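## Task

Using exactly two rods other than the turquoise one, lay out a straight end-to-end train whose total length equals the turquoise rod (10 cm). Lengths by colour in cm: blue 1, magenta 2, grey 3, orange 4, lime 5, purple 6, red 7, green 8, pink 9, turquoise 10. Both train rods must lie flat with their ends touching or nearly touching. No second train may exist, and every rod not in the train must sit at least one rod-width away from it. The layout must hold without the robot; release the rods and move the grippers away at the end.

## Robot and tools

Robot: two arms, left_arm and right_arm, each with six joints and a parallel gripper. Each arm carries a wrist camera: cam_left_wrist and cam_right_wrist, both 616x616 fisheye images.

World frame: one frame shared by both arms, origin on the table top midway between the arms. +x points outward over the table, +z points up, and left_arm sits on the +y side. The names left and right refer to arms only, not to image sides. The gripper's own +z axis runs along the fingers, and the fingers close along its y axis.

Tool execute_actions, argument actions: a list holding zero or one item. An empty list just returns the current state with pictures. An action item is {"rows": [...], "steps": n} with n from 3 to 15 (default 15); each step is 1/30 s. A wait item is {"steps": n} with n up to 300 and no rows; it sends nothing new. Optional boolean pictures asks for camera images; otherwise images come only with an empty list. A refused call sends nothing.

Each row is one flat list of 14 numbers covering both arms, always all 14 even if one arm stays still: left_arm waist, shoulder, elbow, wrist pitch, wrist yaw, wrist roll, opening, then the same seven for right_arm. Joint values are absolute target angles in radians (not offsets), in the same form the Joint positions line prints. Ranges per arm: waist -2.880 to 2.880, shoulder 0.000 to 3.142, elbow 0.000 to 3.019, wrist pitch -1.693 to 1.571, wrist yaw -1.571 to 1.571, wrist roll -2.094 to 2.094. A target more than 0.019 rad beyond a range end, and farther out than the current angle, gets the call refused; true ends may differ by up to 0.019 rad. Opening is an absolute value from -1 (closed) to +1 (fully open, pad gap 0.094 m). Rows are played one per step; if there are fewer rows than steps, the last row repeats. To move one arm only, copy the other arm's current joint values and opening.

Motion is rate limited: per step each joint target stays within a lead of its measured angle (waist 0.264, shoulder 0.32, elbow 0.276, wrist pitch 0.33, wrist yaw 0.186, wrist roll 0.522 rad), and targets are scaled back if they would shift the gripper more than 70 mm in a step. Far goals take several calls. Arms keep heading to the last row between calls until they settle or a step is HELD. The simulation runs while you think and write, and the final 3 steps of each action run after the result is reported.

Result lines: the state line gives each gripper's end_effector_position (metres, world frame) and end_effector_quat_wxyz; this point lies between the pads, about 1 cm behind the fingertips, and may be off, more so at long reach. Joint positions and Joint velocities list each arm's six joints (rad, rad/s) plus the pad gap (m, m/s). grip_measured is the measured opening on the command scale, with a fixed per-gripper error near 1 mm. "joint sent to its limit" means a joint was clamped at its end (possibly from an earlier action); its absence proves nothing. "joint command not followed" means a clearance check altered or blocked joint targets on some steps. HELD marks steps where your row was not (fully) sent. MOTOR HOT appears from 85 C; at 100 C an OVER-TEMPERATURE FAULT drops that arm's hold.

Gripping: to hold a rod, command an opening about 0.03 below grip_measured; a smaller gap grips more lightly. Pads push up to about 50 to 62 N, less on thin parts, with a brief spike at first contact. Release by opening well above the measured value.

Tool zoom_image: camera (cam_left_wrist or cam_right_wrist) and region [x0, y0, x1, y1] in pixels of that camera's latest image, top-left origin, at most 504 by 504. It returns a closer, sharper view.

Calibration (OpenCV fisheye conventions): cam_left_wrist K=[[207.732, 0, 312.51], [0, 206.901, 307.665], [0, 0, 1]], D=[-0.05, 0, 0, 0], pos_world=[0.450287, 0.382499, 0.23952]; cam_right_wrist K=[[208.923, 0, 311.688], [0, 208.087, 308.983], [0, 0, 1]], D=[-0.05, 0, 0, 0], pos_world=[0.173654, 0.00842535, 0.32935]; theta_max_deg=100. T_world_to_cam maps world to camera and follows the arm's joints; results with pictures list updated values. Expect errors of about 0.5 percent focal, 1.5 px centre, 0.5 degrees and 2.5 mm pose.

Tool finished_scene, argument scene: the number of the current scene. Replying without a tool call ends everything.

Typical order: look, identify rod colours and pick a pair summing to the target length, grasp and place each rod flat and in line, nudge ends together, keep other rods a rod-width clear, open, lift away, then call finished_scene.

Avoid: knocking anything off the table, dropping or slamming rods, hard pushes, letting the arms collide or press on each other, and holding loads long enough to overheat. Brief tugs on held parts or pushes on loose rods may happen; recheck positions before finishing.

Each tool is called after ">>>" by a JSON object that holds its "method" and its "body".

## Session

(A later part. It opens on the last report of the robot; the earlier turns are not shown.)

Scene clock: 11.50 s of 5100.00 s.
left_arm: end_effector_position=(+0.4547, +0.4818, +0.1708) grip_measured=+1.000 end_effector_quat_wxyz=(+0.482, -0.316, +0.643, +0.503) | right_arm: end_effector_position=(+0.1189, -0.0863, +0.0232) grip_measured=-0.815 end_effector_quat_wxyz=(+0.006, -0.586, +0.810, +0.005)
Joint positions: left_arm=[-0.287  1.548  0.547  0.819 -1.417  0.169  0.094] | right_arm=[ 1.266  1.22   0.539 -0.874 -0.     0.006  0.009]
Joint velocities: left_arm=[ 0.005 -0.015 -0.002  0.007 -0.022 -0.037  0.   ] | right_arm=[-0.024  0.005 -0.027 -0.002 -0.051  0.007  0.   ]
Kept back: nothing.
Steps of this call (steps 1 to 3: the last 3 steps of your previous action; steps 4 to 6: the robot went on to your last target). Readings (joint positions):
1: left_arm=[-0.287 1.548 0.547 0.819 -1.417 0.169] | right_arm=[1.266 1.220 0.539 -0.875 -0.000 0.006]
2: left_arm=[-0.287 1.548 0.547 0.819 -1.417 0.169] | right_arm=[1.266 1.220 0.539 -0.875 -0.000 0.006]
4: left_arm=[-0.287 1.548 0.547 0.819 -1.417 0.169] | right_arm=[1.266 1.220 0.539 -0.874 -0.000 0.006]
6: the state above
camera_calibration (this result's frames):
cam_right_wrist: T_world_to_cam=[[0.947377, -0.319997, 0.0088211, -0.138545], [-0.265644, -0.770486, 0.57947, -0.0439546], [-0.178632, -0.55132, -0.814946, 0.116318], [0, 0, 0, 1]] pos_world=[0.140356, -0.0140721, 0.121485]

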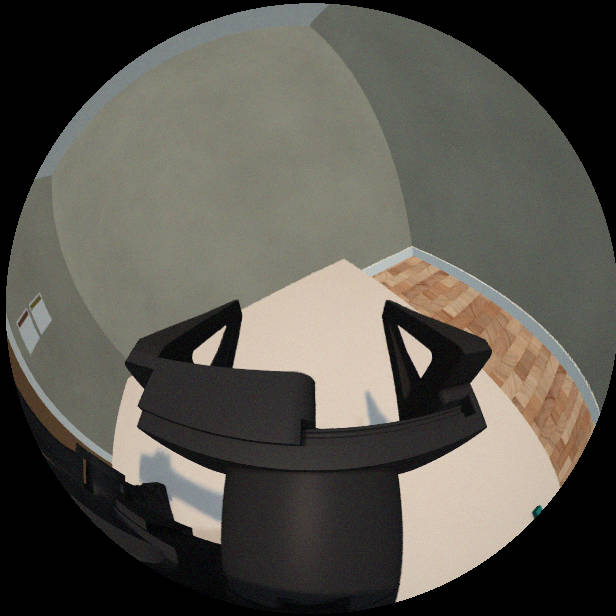

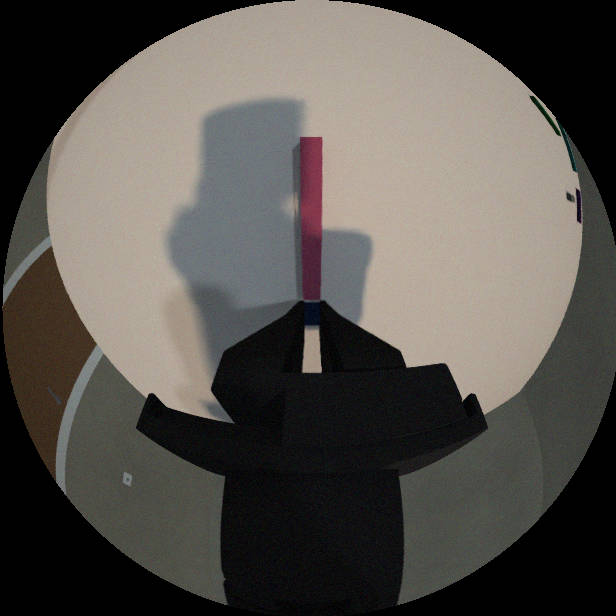

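>>> {"method": "execute_actions", "body": {"actions": [{"rows":[[-0.287,1.548,0.547,0.819,-1.417,0.169,1,1.265,1.228,0.538,-0.855,0,0.01,-0.835],[-0.287,1.548,0.547,0.819,-1.417,0.169,1,1.265,1.232,0.538,-0.85,0,0.01,-0.835],[-0.287,1.548,0.547,0.819,-1.417,0.169,1,1.265,1.236,0.538,-0.845,0,0.01,-0.835],[-0.287,1.548,0.547,0.819,-1.417,0.169,1,1.265,1.24,0.538,-0.84,0,0.01,-0.835],[-0.287,1.548,0.547,0.819,-1.417,0.169,1,1.265,1.242,0.538,-0.835,0,0.01,-0.835]],"steps":14}]}}

>>> {"method": "execute_actions", "body": {"actions": [{"steps":6}], "pictures": true}}

>>> {"method": "zoom_image", "body": {"camera": "cam_right_wrist", "region": [260, 250, 360, 350]}}

Scene clock: 12.23 s of 5100.00 s.
left_arm: end_effector_position=(+0.4547, +0.4818, +0.1708) grip_measured=+1.000 end_effector_quat_wxyz=(+0.482, -0.316, +0.643, +0.503) | right_arm: end_effector_position=(+0.1203, -0.0817, +0.0206) grip_measured=-0.815 end_effector_quat_wxyz=(+0.012, -0.586, +0.810, +0.009)
Joint positions: left_arm=[-0.287  1.548  0.547  0.819 -1.417  0.169  0.094] | right_arm=[ 1.266  1.232  0.539 -0.849 -0.     0.006  0.009]
Joint velocities: left_arm=[-0.015 -0.005 -0.017 -0.012 -0.022 -0.037  0.   ] | right_arm=[-0.015  0.005 -0.012  0.007  0.051  0.007 -0.   ]
Steps of this call (steps 1 to 11: the robot went on to your last target; steps 12 to 22: the first 11 steps of this action). Readings (joint positions):
12: left_arm=[-0.287 1.548 0.547 0.819 -1.417 0.169] | right_arm=[1.266 1.220 0.539 -0.873 -0.000 0.006]
13: left_arm=[-0.287 1.548 0.547 0.819 -1.417 0.169] | right_arm=[1.266 1.220 0.539 -0.870 -0.000 0.006]
15: left_arm=[-0.287 1.548 0.547 0.819 -1.417 0.169] | right_arm=[1.266 1.222 0.539 -0.862 -0.000 0.006]
19: left_arm=[-0.287 1.548 0.547 0.819 -1.417 0.169] | right_arm=[1.266 1.230 0.539 -0.850 -0.000 0.006]
22: the state above

Scene clock: 12.43 s of 5100.00 s.
left_arm: end_effector_position=(+0.4547, +0.4818, +0.1708) grip_measured=+1.000 end_effector_quat_wxyz=(+0.482, -0.316, +0.643, +0.503) | right_arm: end_effector_position=(+0.1204, -0.0816, +0.0206) grip_measured=-0.815 end_effector_quat_wxyz=(+0.012, -0.586, +0.810, +0.009)
Joint positions: left_arm=[-0.287  1.548  0.547  0.819 -1.417  0.169  0.094] | right_arm=[ 1.266  1.232  0.539 -0.849 -0.     0.006  0.009]
Joint velocities: left_arm=[-0.005  0.005  0.002 -0.007 -0.007 -0.081  0.   ] | right_arm=[-0.015  0.005  0.012  0.002 -0.007  0.007 -0.   ]
Kept back: nothing.
Steps of this call (steps 1 to 3: the last 3 steps of your previous action; steps 4 to 6: the robot went on to your last target). Readings (joint positions):
1: left_arm=[-0.287 1.548 0.547 0.819 -1.417 0.169] | right_arm=[1.266 1.232 0.539 -0.849 -0.000 0.006]
2: left_arm=[-0.287 1.548 0.547 0.819 -1.417 0.169] | right_arm=[1.266 1.232 0.539 -0.849 -0.000 0.006]
4: left_arm=[-0.287 1.548 0.547 0.819 -1.417 0.169] | right_arm=[1.266 1.232 0.539 -0.849 -0.000 0.006]
6: the state above
camera_calibration (this result's frames):
cam_right_wrist: T_world_to_cam=[[0.947341, -0.320108, 0.00864904, -0.138459], [-0.268003, -0.777778, 0.568539, -0.0385002], [-0.175267, -0.540918, -0.822611, 0.11759], [0, 0, 0, 1]] pos_world=[0.14146, -0.01066, 0.119817]

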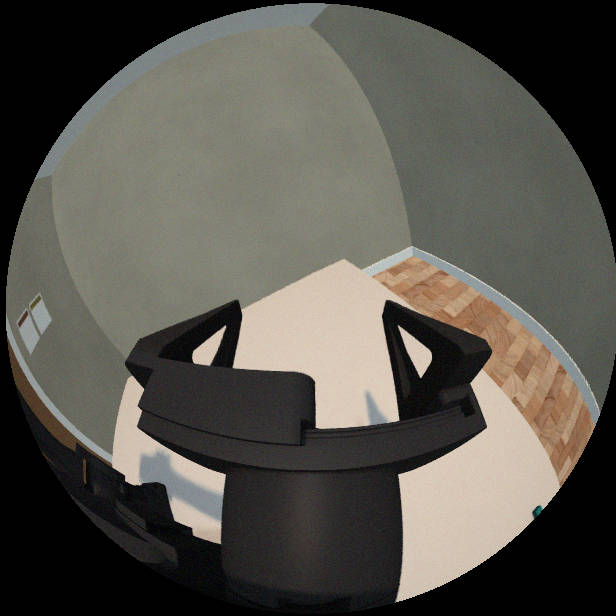

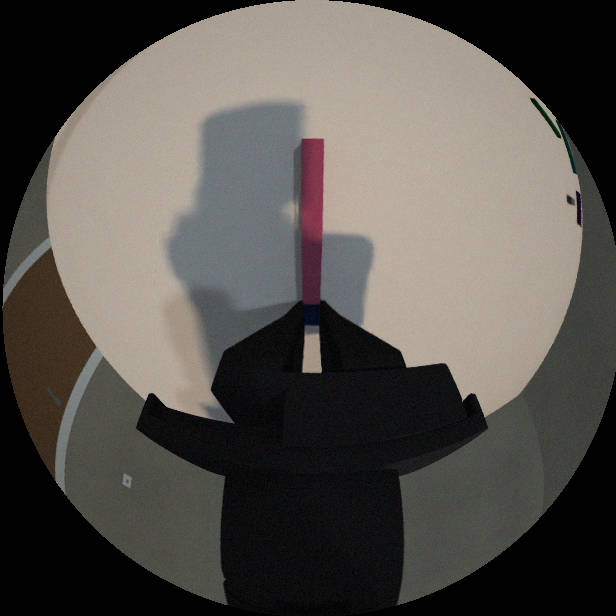

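Region (260, 250, 360, 350) of cam_right_wrist's 616x616 image, scaled by 5.040, with more detail than that image has.

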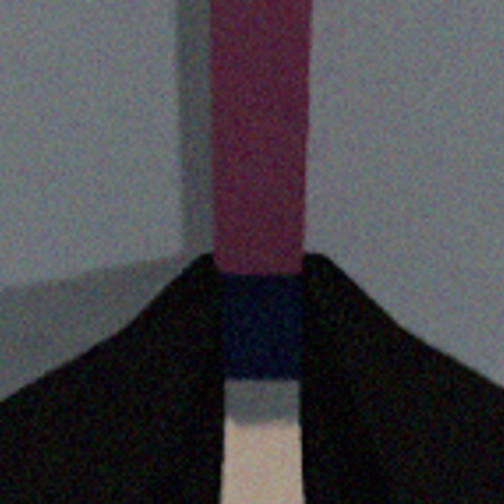

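>>> {"method": "execute_actions", "body": {"actions": [{"rows":[[-0.287,1.548,0.547,0.819,-1.417,0.169,1,1.265,1.246,0.538,-0.84,0,0.01,-0.835],[-0.287,1.548,0.547,0.819,-1.417,0.169,1,1.265,1.25,0.538,-0.84,0,0.01,-0.835],[-0.287,1.548,0.547,0.819,-1.417,0.169,1,1.265,1.254,0.538,-0.84,0,0.01,-0.835],[-0.287,1.548,0.547,0.819,-1.417,0.169,1,1.265,1.258,0.538,-0.84,0,0.01,-0.835]],"steps":12}]}}

Scene clock: 13.00 s of 5100.00 s.
left_arm: end_effector_position=(+0.4547, +0.4818, +0.1708) grip_measured=+1.000 end_effector_quat_wxyz=(+0.482, -0.316, +0.643, +0.503) | right_arm: end_effector_position=(+0.1200, -0.0826, +0.0179) grip_measured=-0.816 end_effector_quat_wxyz=(+0.007, -0.586, +0.810, +0.006)
Joint positions: left_arm=[-0.287  1.548  0.547  0.819 -1.417  0.169  0.094] | right_arm=[ 1.266  1.243  0.539 -0.848 -0.     0.006  0.009]
Joint velocities: left_arm=[-0.005 -0.005  0.012 -0.002 -0.007  0.051  0.   ] | right_arm=[ 0.015  0.005 -0.007  0.007 -0.037 -0.037  0.001]
Steps of this call (steps 1 to 8: the robot went on to your last target; steps 9 to 17: the first 9 steps of this action). Readings (joint positions):
9: left_arm=[-0.287 1.548 0.547 0.819 -1.417 0.169] | right_arm=[1.266 1.232 0.539 -0.849 -0.000 0.006]
10: left_arm=[-0.287 1.548 0.547 0.819 -1.417 0.169] | right_arm=[1.266 1.233 0.539 -0.849 -0.000 0.006]
12: left_arm=[-0.287 1.548 0.547 0.819 -1.417 0.169] | right_arm=[1.266 1.237 0.539 -0.849 -0.000 0.006]
16: left_arm=[-0.287 1.548 0.547 0.819 -1.417 0.169] | right_arm=[1.266 1.243 0.539 -0.848 -0.000 0.006]
17: the state above

>>> {"method": "execute_actions", "body": {"actions": [{"rows":[[-0.287,1.548,0.547,0.819,-1.417,0.169,1,1.265,1.25,0.54,-0.845,0,0.01,-0.78],[-0.287,1.548,0.547,0.819,-1.417,0.169,1,1.265,1.245,0.545,-0.845,0,0.01,-0.7],[-0.287,1.548,0.547,0.819,-1.417,0.169,1,1.265,1.245,0.55,-0.845,0,0.01,-0.6],[-0.287,1.548,0.547,0.819,-1.417,0.169,1,1.265,1.245,0.555,-0.845,0,0.01,-0.55],[-0.287,1.548,0.547,0.819,-1.417,0.169,1,1.265,1.245,0.56,-0.845,0,0.01,-0.55],[-0.287,1.548,0.547,0.819,-1.417,0.169,1,1.265,1.25,0.568,-0.845,0,0.01,-0.55],[-0.287,1.548,0.547,0.819,-1.417,0.169,1,1.265,1.26,0.576,-0.845,0,0.01,-0.55],[-0.287,1.548,0.547,0.819,-1.417,0.169,1,1.265,1.27,0.584,-0.845,0,0.01,-0.55],[-0.287,1.548,0.547,0.819,-1.417,0.169,1,1.265,1.28,0.592,-0.845,0,0.01,-0.55],[-0.287,1.548,0.547,0.819,-1.417,0.169,1,1.265,1.29,0.6,-0.845,0,0.01,-0.55],[-0.287,1.548,0.547,0.819,-1.417,0.169,1,1.265,1.3,0.608,-0.845,0,0.01,-0.55],[-0.287,1.548,0.547,0.819,-1.417,0.169,1,1.265,1.31,0.616,-0.845,0,0.01,-0.55],[-0.287,1.548,0.547,0.819,-1.417,0.169,1,1.265,1.318,0.622,-0.845,0,0.01,-0.55]],"steps":15}]}}

>>> {"method": "execute_actions", "body": {"actions": [{"steps":10}], "pictures": true}}

>>> {"method": "zoom_image", "body": {"camera": "cam_right_wrist", "region": [250, 260, 370, 380]}}

Scene clock: 13.73 s of 5100.00 s.
left_arm: end_effector_position=(+0.4547, +0.4818, +0.1708) grip_measured=+1.000 end_effector_quat_wxyz=(+0.482, -0.316, +0.643, +0.503) | right_arm: end_effector_position=(+0.1226, -0.0739, +0.0184) grip_measured=-0.552 end_effector_quat_wxyz=(+0.006, -0.586, +0.810, +0.005)
Joint positions: left_arm=[-0.287  1.548  0.547  0.819 -1.417  0.169  0.094] | right_arm=[ 1.266  1.271  0.564 -0.848 -0.002  0.006  0.021]
Joint velocities: left_arm=[-0.005  0.005  0.012  0.002  0.022  0.007  0.   ] | right_arm=[-0.005  0.317  0.266 -0.007 -0.037 -0.037  0.001]
Steps of this call (steps 1 to 3: the last 3 steps of your previous action; steps 4 to 10: the robot went on to your last target; steps 11 to 22: the first 12 steps of this action). Readings (joint positions):
11: left_arm=[-0.287 1.548 0.547 0.819 -1.417 0.169] | right_arm=[1.266 1.243 0.539 -0.848 -0.000 0.006]
12: left_arm=[-0.287 1.548 0.547 0.819 -1.417 0.169] | right_arm=[1.266 1.243 0.539 -0.848 -0.002 0.006]
14: left_arm=[-0.287 1.548 0.547 0.819 -1.417 0.169] | right_arm=[1.266 1.242 0.539 -0.848 -0.003 0.006]
18: left_arm=[-0.287 1.548 0.547 0.819 -1.417 0.169] | right_arm=[1.266 1.243 0.541 -0.848 -0.002 0.006]
22: the state above

Scene clock: 14.07 s of 5100.00 s.
left_arm: end_effector_position=(+0.4547, +0.4818, +0.1708) grip_measured=+1.000 end_effector_quat_wxyz=(+0.482, -0.316, +0.643, +0.503) | right_arm: end_effector_position=(+0.1261, -0.0629, +0.0187) grip_measured=-0.552 end_effector_quat_wxyz=(+0.004, -0.586, +0.810, +0.004)
Joint positions: left_arm=[-0.287  1.548  0.547  0.819 -1.417  0.169  0.094] | right_arm=[ 1.266  1.306  0.595 -0.848 -0.002  0.006  0.021]
Joint velocities: left_arm=[-0.005  0.005 -0.002 -0.002  0.022 -0.051  0.   ] | right_arm=[-0.015  0.005  0.002 -0.012 -0.022  0.022 -0.001]
Kept back: nothing.
Steps of this call (steps 1 to 3: the last 3 steps of your previous action; steps 4 to 10: the robot went on to your last target). Readings (joint positions):
1: left_arm=[-0.287 1.548 0.547 0.819 -1.417 0.169] | right_arm=[1.266 1.282 0.574 -0.848 -0.002 0.006]
2: left_arm=[-0.287 1.548 0.547 0.819 -1.417 0.169] | right_arm=[1.266 1.292 0.582 -0.848 -0.002 0.006]
4: left_arm=[-0.287 1.548 0.547 0.819 -1.417 0.169] | right_arm=[1.266 1.304 0.593 -0.848 -0.002 0.006]
8: left_arm=[-0.287 1.548 0.547 0.819 -1.417 0.169] | right_arm=[1.266 1.306 0.595 -0.848 -0.002 0.006]
10: the state above
camera_calibration (this result's frames):
cam_right_wrist: T_world_to_cam=[[0.947406, -0.319949, 0.00734924, -0.137901], [-0.264033, -0.768444, 0.582907, -0.0215199], [-0.180853, -0.55419, -0.812506, 0.126841], [0, 0, 0, 1]] pos_world=[0.147906, 0.00963601, 0.116617]

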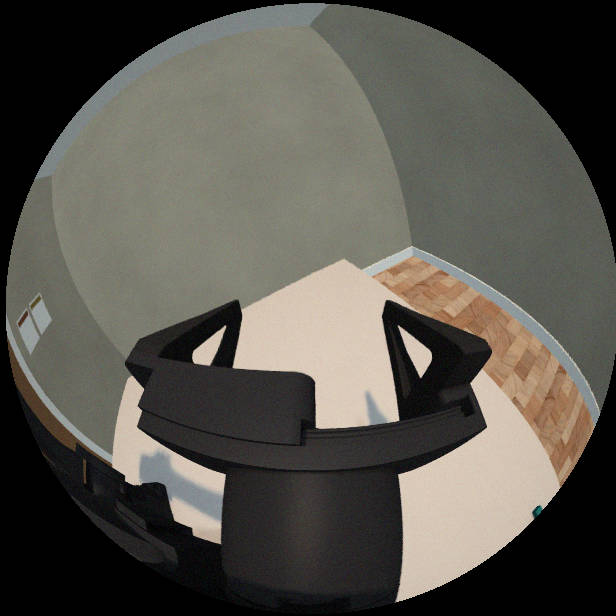

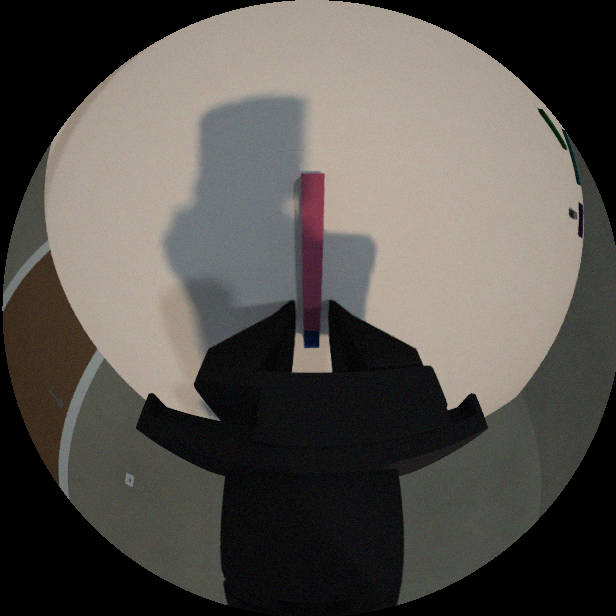

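Region (250, 260, 370, 380) of cam_right_wrist's 616x616 image, scaled by 4.200, with more detail than that image has.

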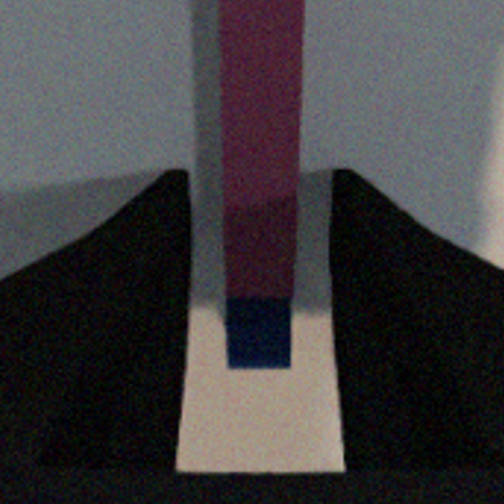

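>>> {"method": "execute_actions", "body": {"actions": [{"rows":[[-0.287,1.548,0.547,0.819,-1.417,0.169,1,1.265,1.306,0.61,-0.845,0,0.01,-0.65],[-0.287,1.548,0.547,0.819,-1.417,0.169,1,1.265,1.303,0.605,-0.845,0,0.01,-0.72],[-0.287,1.548,0.547,0.819,-1.417,0.169,1,1.265,1.3,0.6,-0.845,0,0.01,-0.77],[-0.287,1.548,0.547,0.819,-1.417,0.169,1,1.265,1.3,0.6,-0.845,0,0.01,-0.8],[-0.287,1.548,0.547,0.819,-1.417,0.169,1,1.265,1.3,0.6,-0.845,0,0.01,-0.83],[-0.287,1.548,0.547,0.819,-1.417,0.169,1,1.265,1.3,0.6,-0.845,0,0.01,-0.83],[-0.287,1.548,0.547,0.819,-1.417,0.169,1,1.265,1.3,0.6,-0.845,0,0.01,-0.83],[-0.287,1.548,0.547,0.819,-1.417,0.169,1,1.265,1.296,0.597,-0.845,0,0.01,-0.83],[-0.287,1.548,0.547,0.819,-1.417,0.169,1,1.265,1.292,0.593,-0.845,0,0.01,-0.83],[-0.287,1.548,0.547,0.819,-1.417,0.169,1,1.265,1.288,0.589,-0.845,0,0.01,-0.83],[-0.287,1.548,0.547,0.819,-1.417,0.169,1,1.265,1.284,0.585,-0.845,0,0.01,-0.83],[-0.287,1.548,0.547,0.819,-1.417,0.169,1,1.265,1.28,0.581,-0.845,0,0.01,-0.83],[-0.287,1.548,0.547,0.819,-1.417,0.169,1,1.265,1.277,0.577,-0.845,0,0.01,-0.83],[-0.287,1.548,0.547,0.819,-1.417,0.169,1,1.265,1.275,0.574,-0.845,0,0.01,-0.83]],"steps":15}]}}

>>> {"method": "execute_actions", "body": {"actions": [{"steps":12}], "pictures": true}}

>>> {"method": "zoom_image", "body": {"camera": "cam_right_wrist", "region": [250, 260, 370, 380]}}

Scene clock: 14.90 s of 5100.00 s.
left_arm: end_effector_position=(+0.4547, +0.4818, +0.1708) grip_measured=+1.000 end_effector_quat_wxyz=(+0.482, -0.316, +0.643, +0.503) | right_arm: end_effector_position=(+0.1262, -0.0639, +0.0194) grip_measured=-0.810 end_effector_quat_wxyz=(+0.006, -0.586, +0.810, +0.004)
Joint positions: left_arm=[-0.287  1.548  0.547  0.819 -1.417  0.169  0.094] | right_arm=[ 1.266  1.3    0.592 -0.848  0.     0.006  0.009]
Joint velocities: left_arm=[-0.015  0.005 -0.012 -0.022  0.051  0.022  0.   ] | right_arm=[-0.015 -0.093 -0.076 -0.012 -0.081  0.022 -0.001]
Steps of this call (steps 1 to 13: the robot went on to your last target; steps 14 to 25: the first 12 steps of this action). Readings (joint positions):
14: left_arm=[-0.287 1.548 0.547 0.819 -1.417 0.169] | right_arm=[1.266 1.306 0.595 -0.848 -0.001 0.006]
15: left_arm=[-0.287 1.548 0.547 0.819 -1.417 0.169] | right_arm=[1.266 1.306 0.595 -0.848 -0.000 0.006]
17: left_arm=[-0.287 1.548 0.547 0.819 -1.417 0.169] | right_arm=[1.266 1.306 0.595 -0.848 0.000 0.006]
21: left_arm=[-0.287 1.548 0.547 0.819 -1.417 0.169] | right_arm=[1.266 1.306 0.595 -0.848 0.000 0.006]
25: the state above

Scene clock: 15.30 s of 5100.00 s.
left_arm: end_effector_position=(+0.4547, +0.4818, +0.1708) grip_measured=+1.000 end_effector_quat_wxyz=(+0.482, -0.316, +0.643, +0.503) | right_arm: end_effector_position=(+0.1243, -0.0697, +0.0189) grip_measured=-0.810 end_effector_quat_wxyz=(+0.006, -0.586, +0.810, +0.005)
Joint positions: left_arm=[-0.287  1.548  0.547  0.819 -1.417  0.169  0.094] | right_arm=[ 1.266  1.283  0.576 -0.848  0.     0.006  0.009]
Joint velocities: left_arm=[-0.015 -0.005  0.002  0.002 -0.007 -0.007  0.   ] | right_arm=[-0.005  0.005 -0.002  0.002 -0.051 -0.022 -0.   ]
Kept back: nothing.
Steps of this call (steps 1 to 3: the last 3 steps of your previous action; steps 4 to 12: the robot went on to your last target). Readings (joint positions):
1: left_arm=[-0.287 1.548 0.547 0.819 -1.417 0.169] | right_arm=[1.266 1.296 0.588 -0.848 0.000 0.006]
2: left_arm=[-0.287 1.548 0.547 0.819 -1.417 0.169] | right_arm=[1.266 1.292 0.585 -0.848 0.000 0.006]
4: left_arm=[-0.287 1.548 0.547 0.819 -1.417 0.169] | right_arm=[1.266 1.285 0.579 -0.848 0.000 0.006]
8: left_arm=[-0.287 1.548 0.547 0.819 -1.417 0.169] | right_arm=[1.266 1.283 0.576 -0.848 0.000 0.006]
12: the state above
camera_calibration (this result's frames):
cam_right_wrist: T_world_to_cam=[[0.947373, -0.319999, 0.00920738, -0.138355], [-0.265791, -0.770206, 0.579774, -0.0272046], [-0.178436, -0.55171, -0.814725, 0.122856], [0, 0, 0, 1]] pos_world=[0.145765, 0.00255425, 0.11714]

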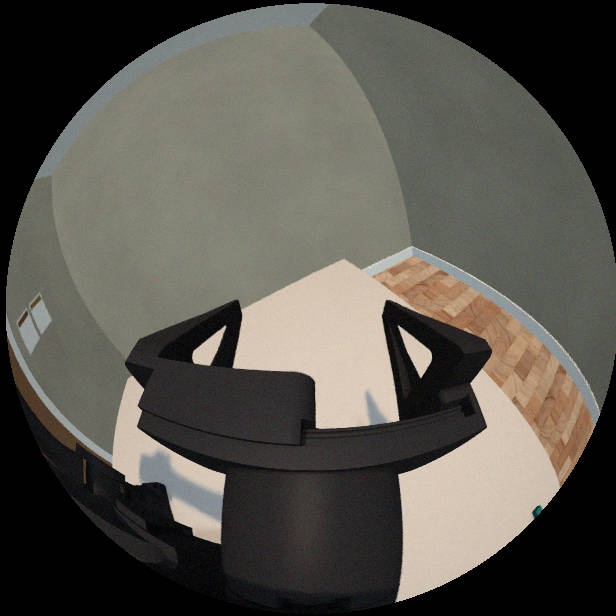

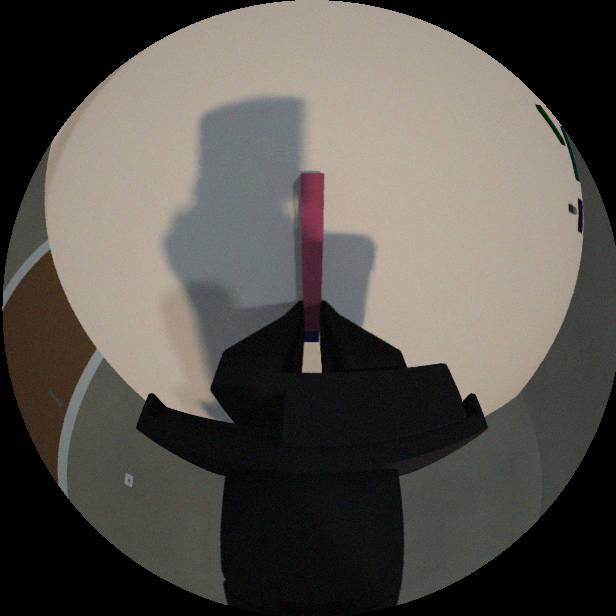

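Region (250, 260, 370, 380) of cam_right_wrist's 616x616 image, scaled by 4.200, with more detail than that image has.

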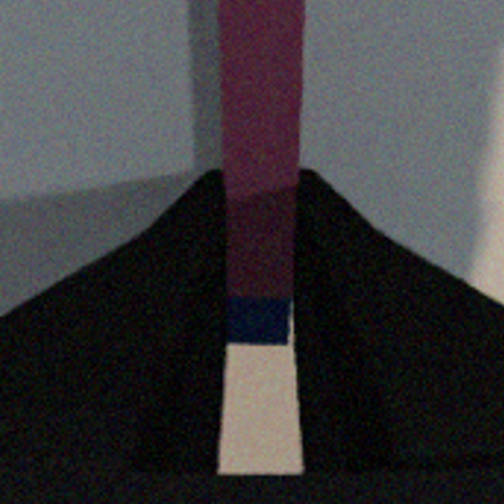

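Touching. Open and lift back so I can see it.

>>> {"method": "execute_actions", "body": {"actions": [{"rows":[[-0.287,1.548,0.547,0.819,-1.417,0.169,1,1.265,1.28,0.576,-0.848,0,0.01,-0.75],[-0.287,1.548,0.547,0.819,-1.417,0.169,1,1.265,1.28,0.576,-0.848,0,0.01,-0.6],[-0.287,1.548,0.547,0.819,-1.417,0.169,1,1.265,1.28,0.58,-0.848,0,0.01,-0.4],[-0.287,1.548,0.547,0.819,-1.417,0.169,1,1.265,1.275,0.59,-0.848,0,0.01,-0.4],[-0.287,1.548,0.547,0.819,-1.417,0.169,1,1.265,1.265,0.6,-0.86,0,0.01,-0.4],[-0.287,1.548,0.547,0.819,-1.417,0.169,1,1.265,1.25,0.61,-0.89,0,0.01,-0.4],[-0.287,1.548,0.547,0.819,-1.417,0.169,1,1.265,1.23,0.62,-0.92,0,0.01,-0.4],[-0.287,1.548,0.547,0.819,-1.417,0.169,1,1.265,1.205,0.63,-0.96,0,0.01,-0.4],[-0.287,1.548,0.547,0.819,-1.417,0.169,1,1.265,1.18,0.63,-1.0,0,0.01,-0.4],[-0.287,1.548,0.547,0.819,-1.417,0.169,1,1.265,1.15,0.63,-1.04,0,0.01,-0.4],[-0.287,1.548,0.547,0.819,-1.417,0.169,1,1.265,1.12,0.63,-1.08,0,0.01,-0.4],[-0.287,1.548,0.547,0.819,-1.417,0.169,1,1.265,1.09,0.63,-1.12,0,0.01,-0.4],[-0.287,1.548,0.547,0.819,-1.417,0.169,1,1.265,1.06,0.63,-1.15,0,0.01,-0.4],[-0.287,1.548,0.547,0.819,-1.417,0.169,1,1.265,1.04,0.63,-1.17,0,0.01,-0.4],[-0.287,1.548,0.547,0.819,-1.417,0.169,1,1.265,1.02,0.63,-1.19,0,0.01,-0.4]],"steps":15}]}}

>>> {"method": "execute_actions", "body": {"actions": [{"steps":14}], "pictures": true}}

>>> {"method": "zoom_image", "body": {"camera": "cam_right_wrist", "region": [230, 120, 400, 320]}}

Scene clock: 16.03 s of 5100.00 s.
left_arm: end_effector_position=(+0.4547, +0.4818, +0.1708) grip_measured=+1.000 end_effector_quat_wxyz=(+0.482, -0.316, +0.643, +0.503) | right_arm: end_effector_position=(+0.1156, -0.0967, +0.0512) grip_measured=-0.402 end_effector_quat_wxyz=(-0.016, -0.586, +0.810, -0.012)
Joint positions: left_arm=[-0.287  1.548  0.547  0.819 -1.417  0.169  0.094] | right_arm=[ 1.266  1.165  0.588 -1.033  0.     0.006  0.028]
Joint velocities: left_arm=[-0.005  0.005 -0.002 -0.012  0.051  0.066  0.   ] | right_arm=[-0.005 -0.962  0.056 -1.116 -0.022  0.081 -0.001]
Steps of this call (steps 1 to 10: the robot went on to your last target; steps 11 to 22: the first 12 steps of this action). Readings (joint positions):
11: left_arm=[-0.287 1.548 0.547 0.819 -1.417 0.169] | right_arm=[1.266 1.283 0.576 -0.848 0.000 0.006]
12: left_arm=[-0.287 1.548 0.547 0.819 -1.417 0.169] | right_arm=[1.266 1.283 0.576 -0.848 0.000 0.006]
14: left_arm=[-0.287 1.548 0.547 0.819 -1.417 0.169] | right_arm=[1.266 1.283 0.576 -0.848 0.000 0.006]
18: left_arm=[-0.287 1.548 0.547 0.819 -1.417 0.169] | right_arm=[1.266 1.263 0.579 -0.893 0.000 0.006]
22: the state above

Scene clock: 16.50 s of 5100.00 s.
left_arm: end_effector_position=(+0.4547, +0.4818, +0.1708) grip_measured=+1.000 end_effector_quat_wxyz=(+0.482, -0.316, +0.643, +0.503) | right_arm: end_effector_position=(+0.1079, -0.1203, +0.0860) grip_measured=-0.402 end_effector_quat_wxyz=(-0.011, -0.586, +0.810, -0.008)
Joint positions: left_arm=[-0.287  1.548  0.547  0.819 -1.417  0.169  0.094] | right_arm=[ 1.266  1.012  0.592 -1.178  0.     0.006  0.028]
Joint velocities: left_arm=[ 0.015 -0.015 -0.007 -0.017  0.007 -0.051  0.   ] | right_arm=[ 0.015  0.005 -0.012 -0.007 -0.022  0.022 -0.   ]
Kept back: nothing.
Steps of this call (steps 1 to 3: the last 3 steps of your previous action; steps 4 to 14: the robot went on to your last target). Readings (joint positions):
1: left_arm=[-0.287 1.548 0.547 0.819 -1.417 0.169] | right_arm=[1.266 1.131 0.589 -1.070 0.000 0.006]
2: left_arm=[-0.287 1.548 0.547 0.819 -1.417 0.169] | right_arm=[1.266 1.096 0.590 -1.102 0.000 0.006]
4: left_arm=[-0.287 1.548 0.547 0.819 -1.417 0.169] | right_arm=[1.266 1.035 0.590 -1.151 0.000 0.006]
8: left_arm=[-0.287 1.548 0.547 0.819 -1.417 0.169] | right_arm=[1.266 1.000 0.592 -1.176 0.000 0.006]
14: the state above
camera_calibration (this result's frames):
cam_right_wrist: T_world_to_cam=[[0.947499, -0.31961, 0.00975176, -0.139668], [-0.257867, -0.745715, 0.614341, -0.110277], [-0.189077, -0.584602, -0.788981, 0.141662], [0, 0, 0, 1]] pos_world=[0.130684, -0.0440587, 0.180878]

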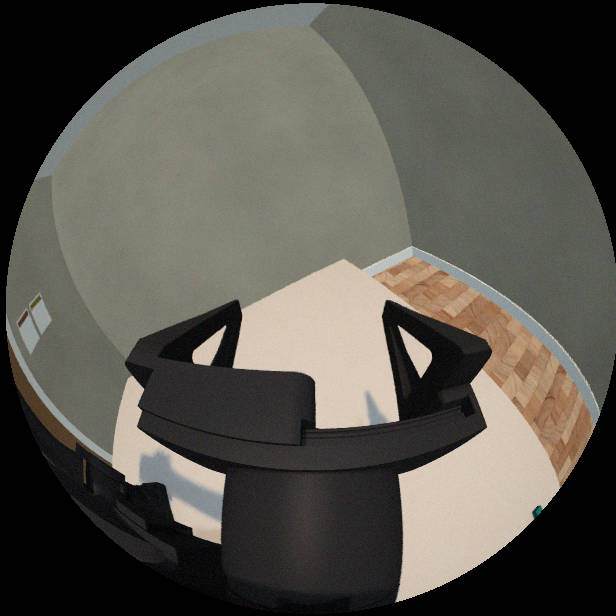

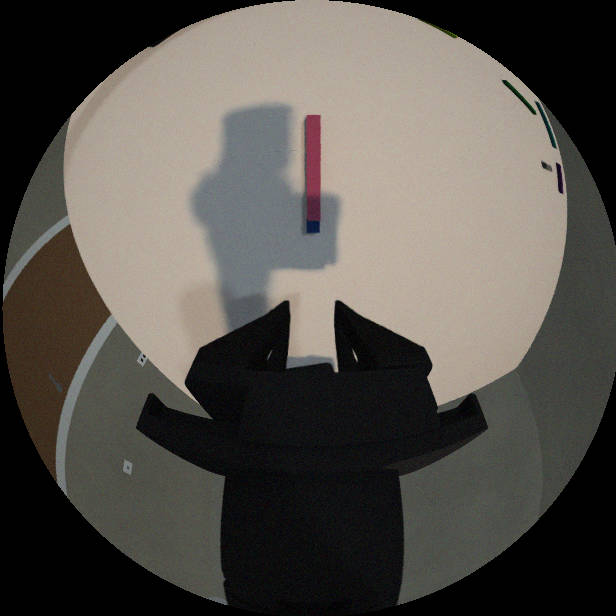

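Region (230, 120, 400, 320) of cam_right_wrist's 616x616 image, scaled by 2.520, with more detail than that image has; it fills the left 428 columns of this view, and the rest is white.

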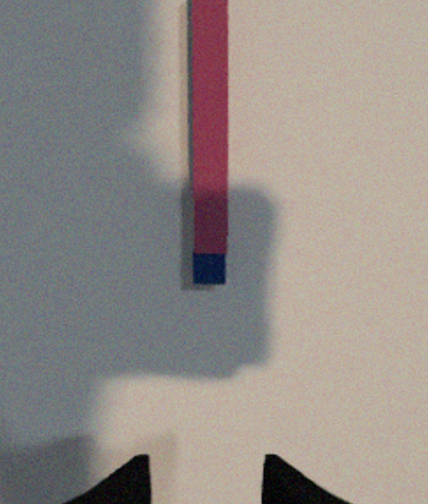

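>>> {"method": "finished_scene", "body": {"scene": 1}}

The scene is finished: the task was done.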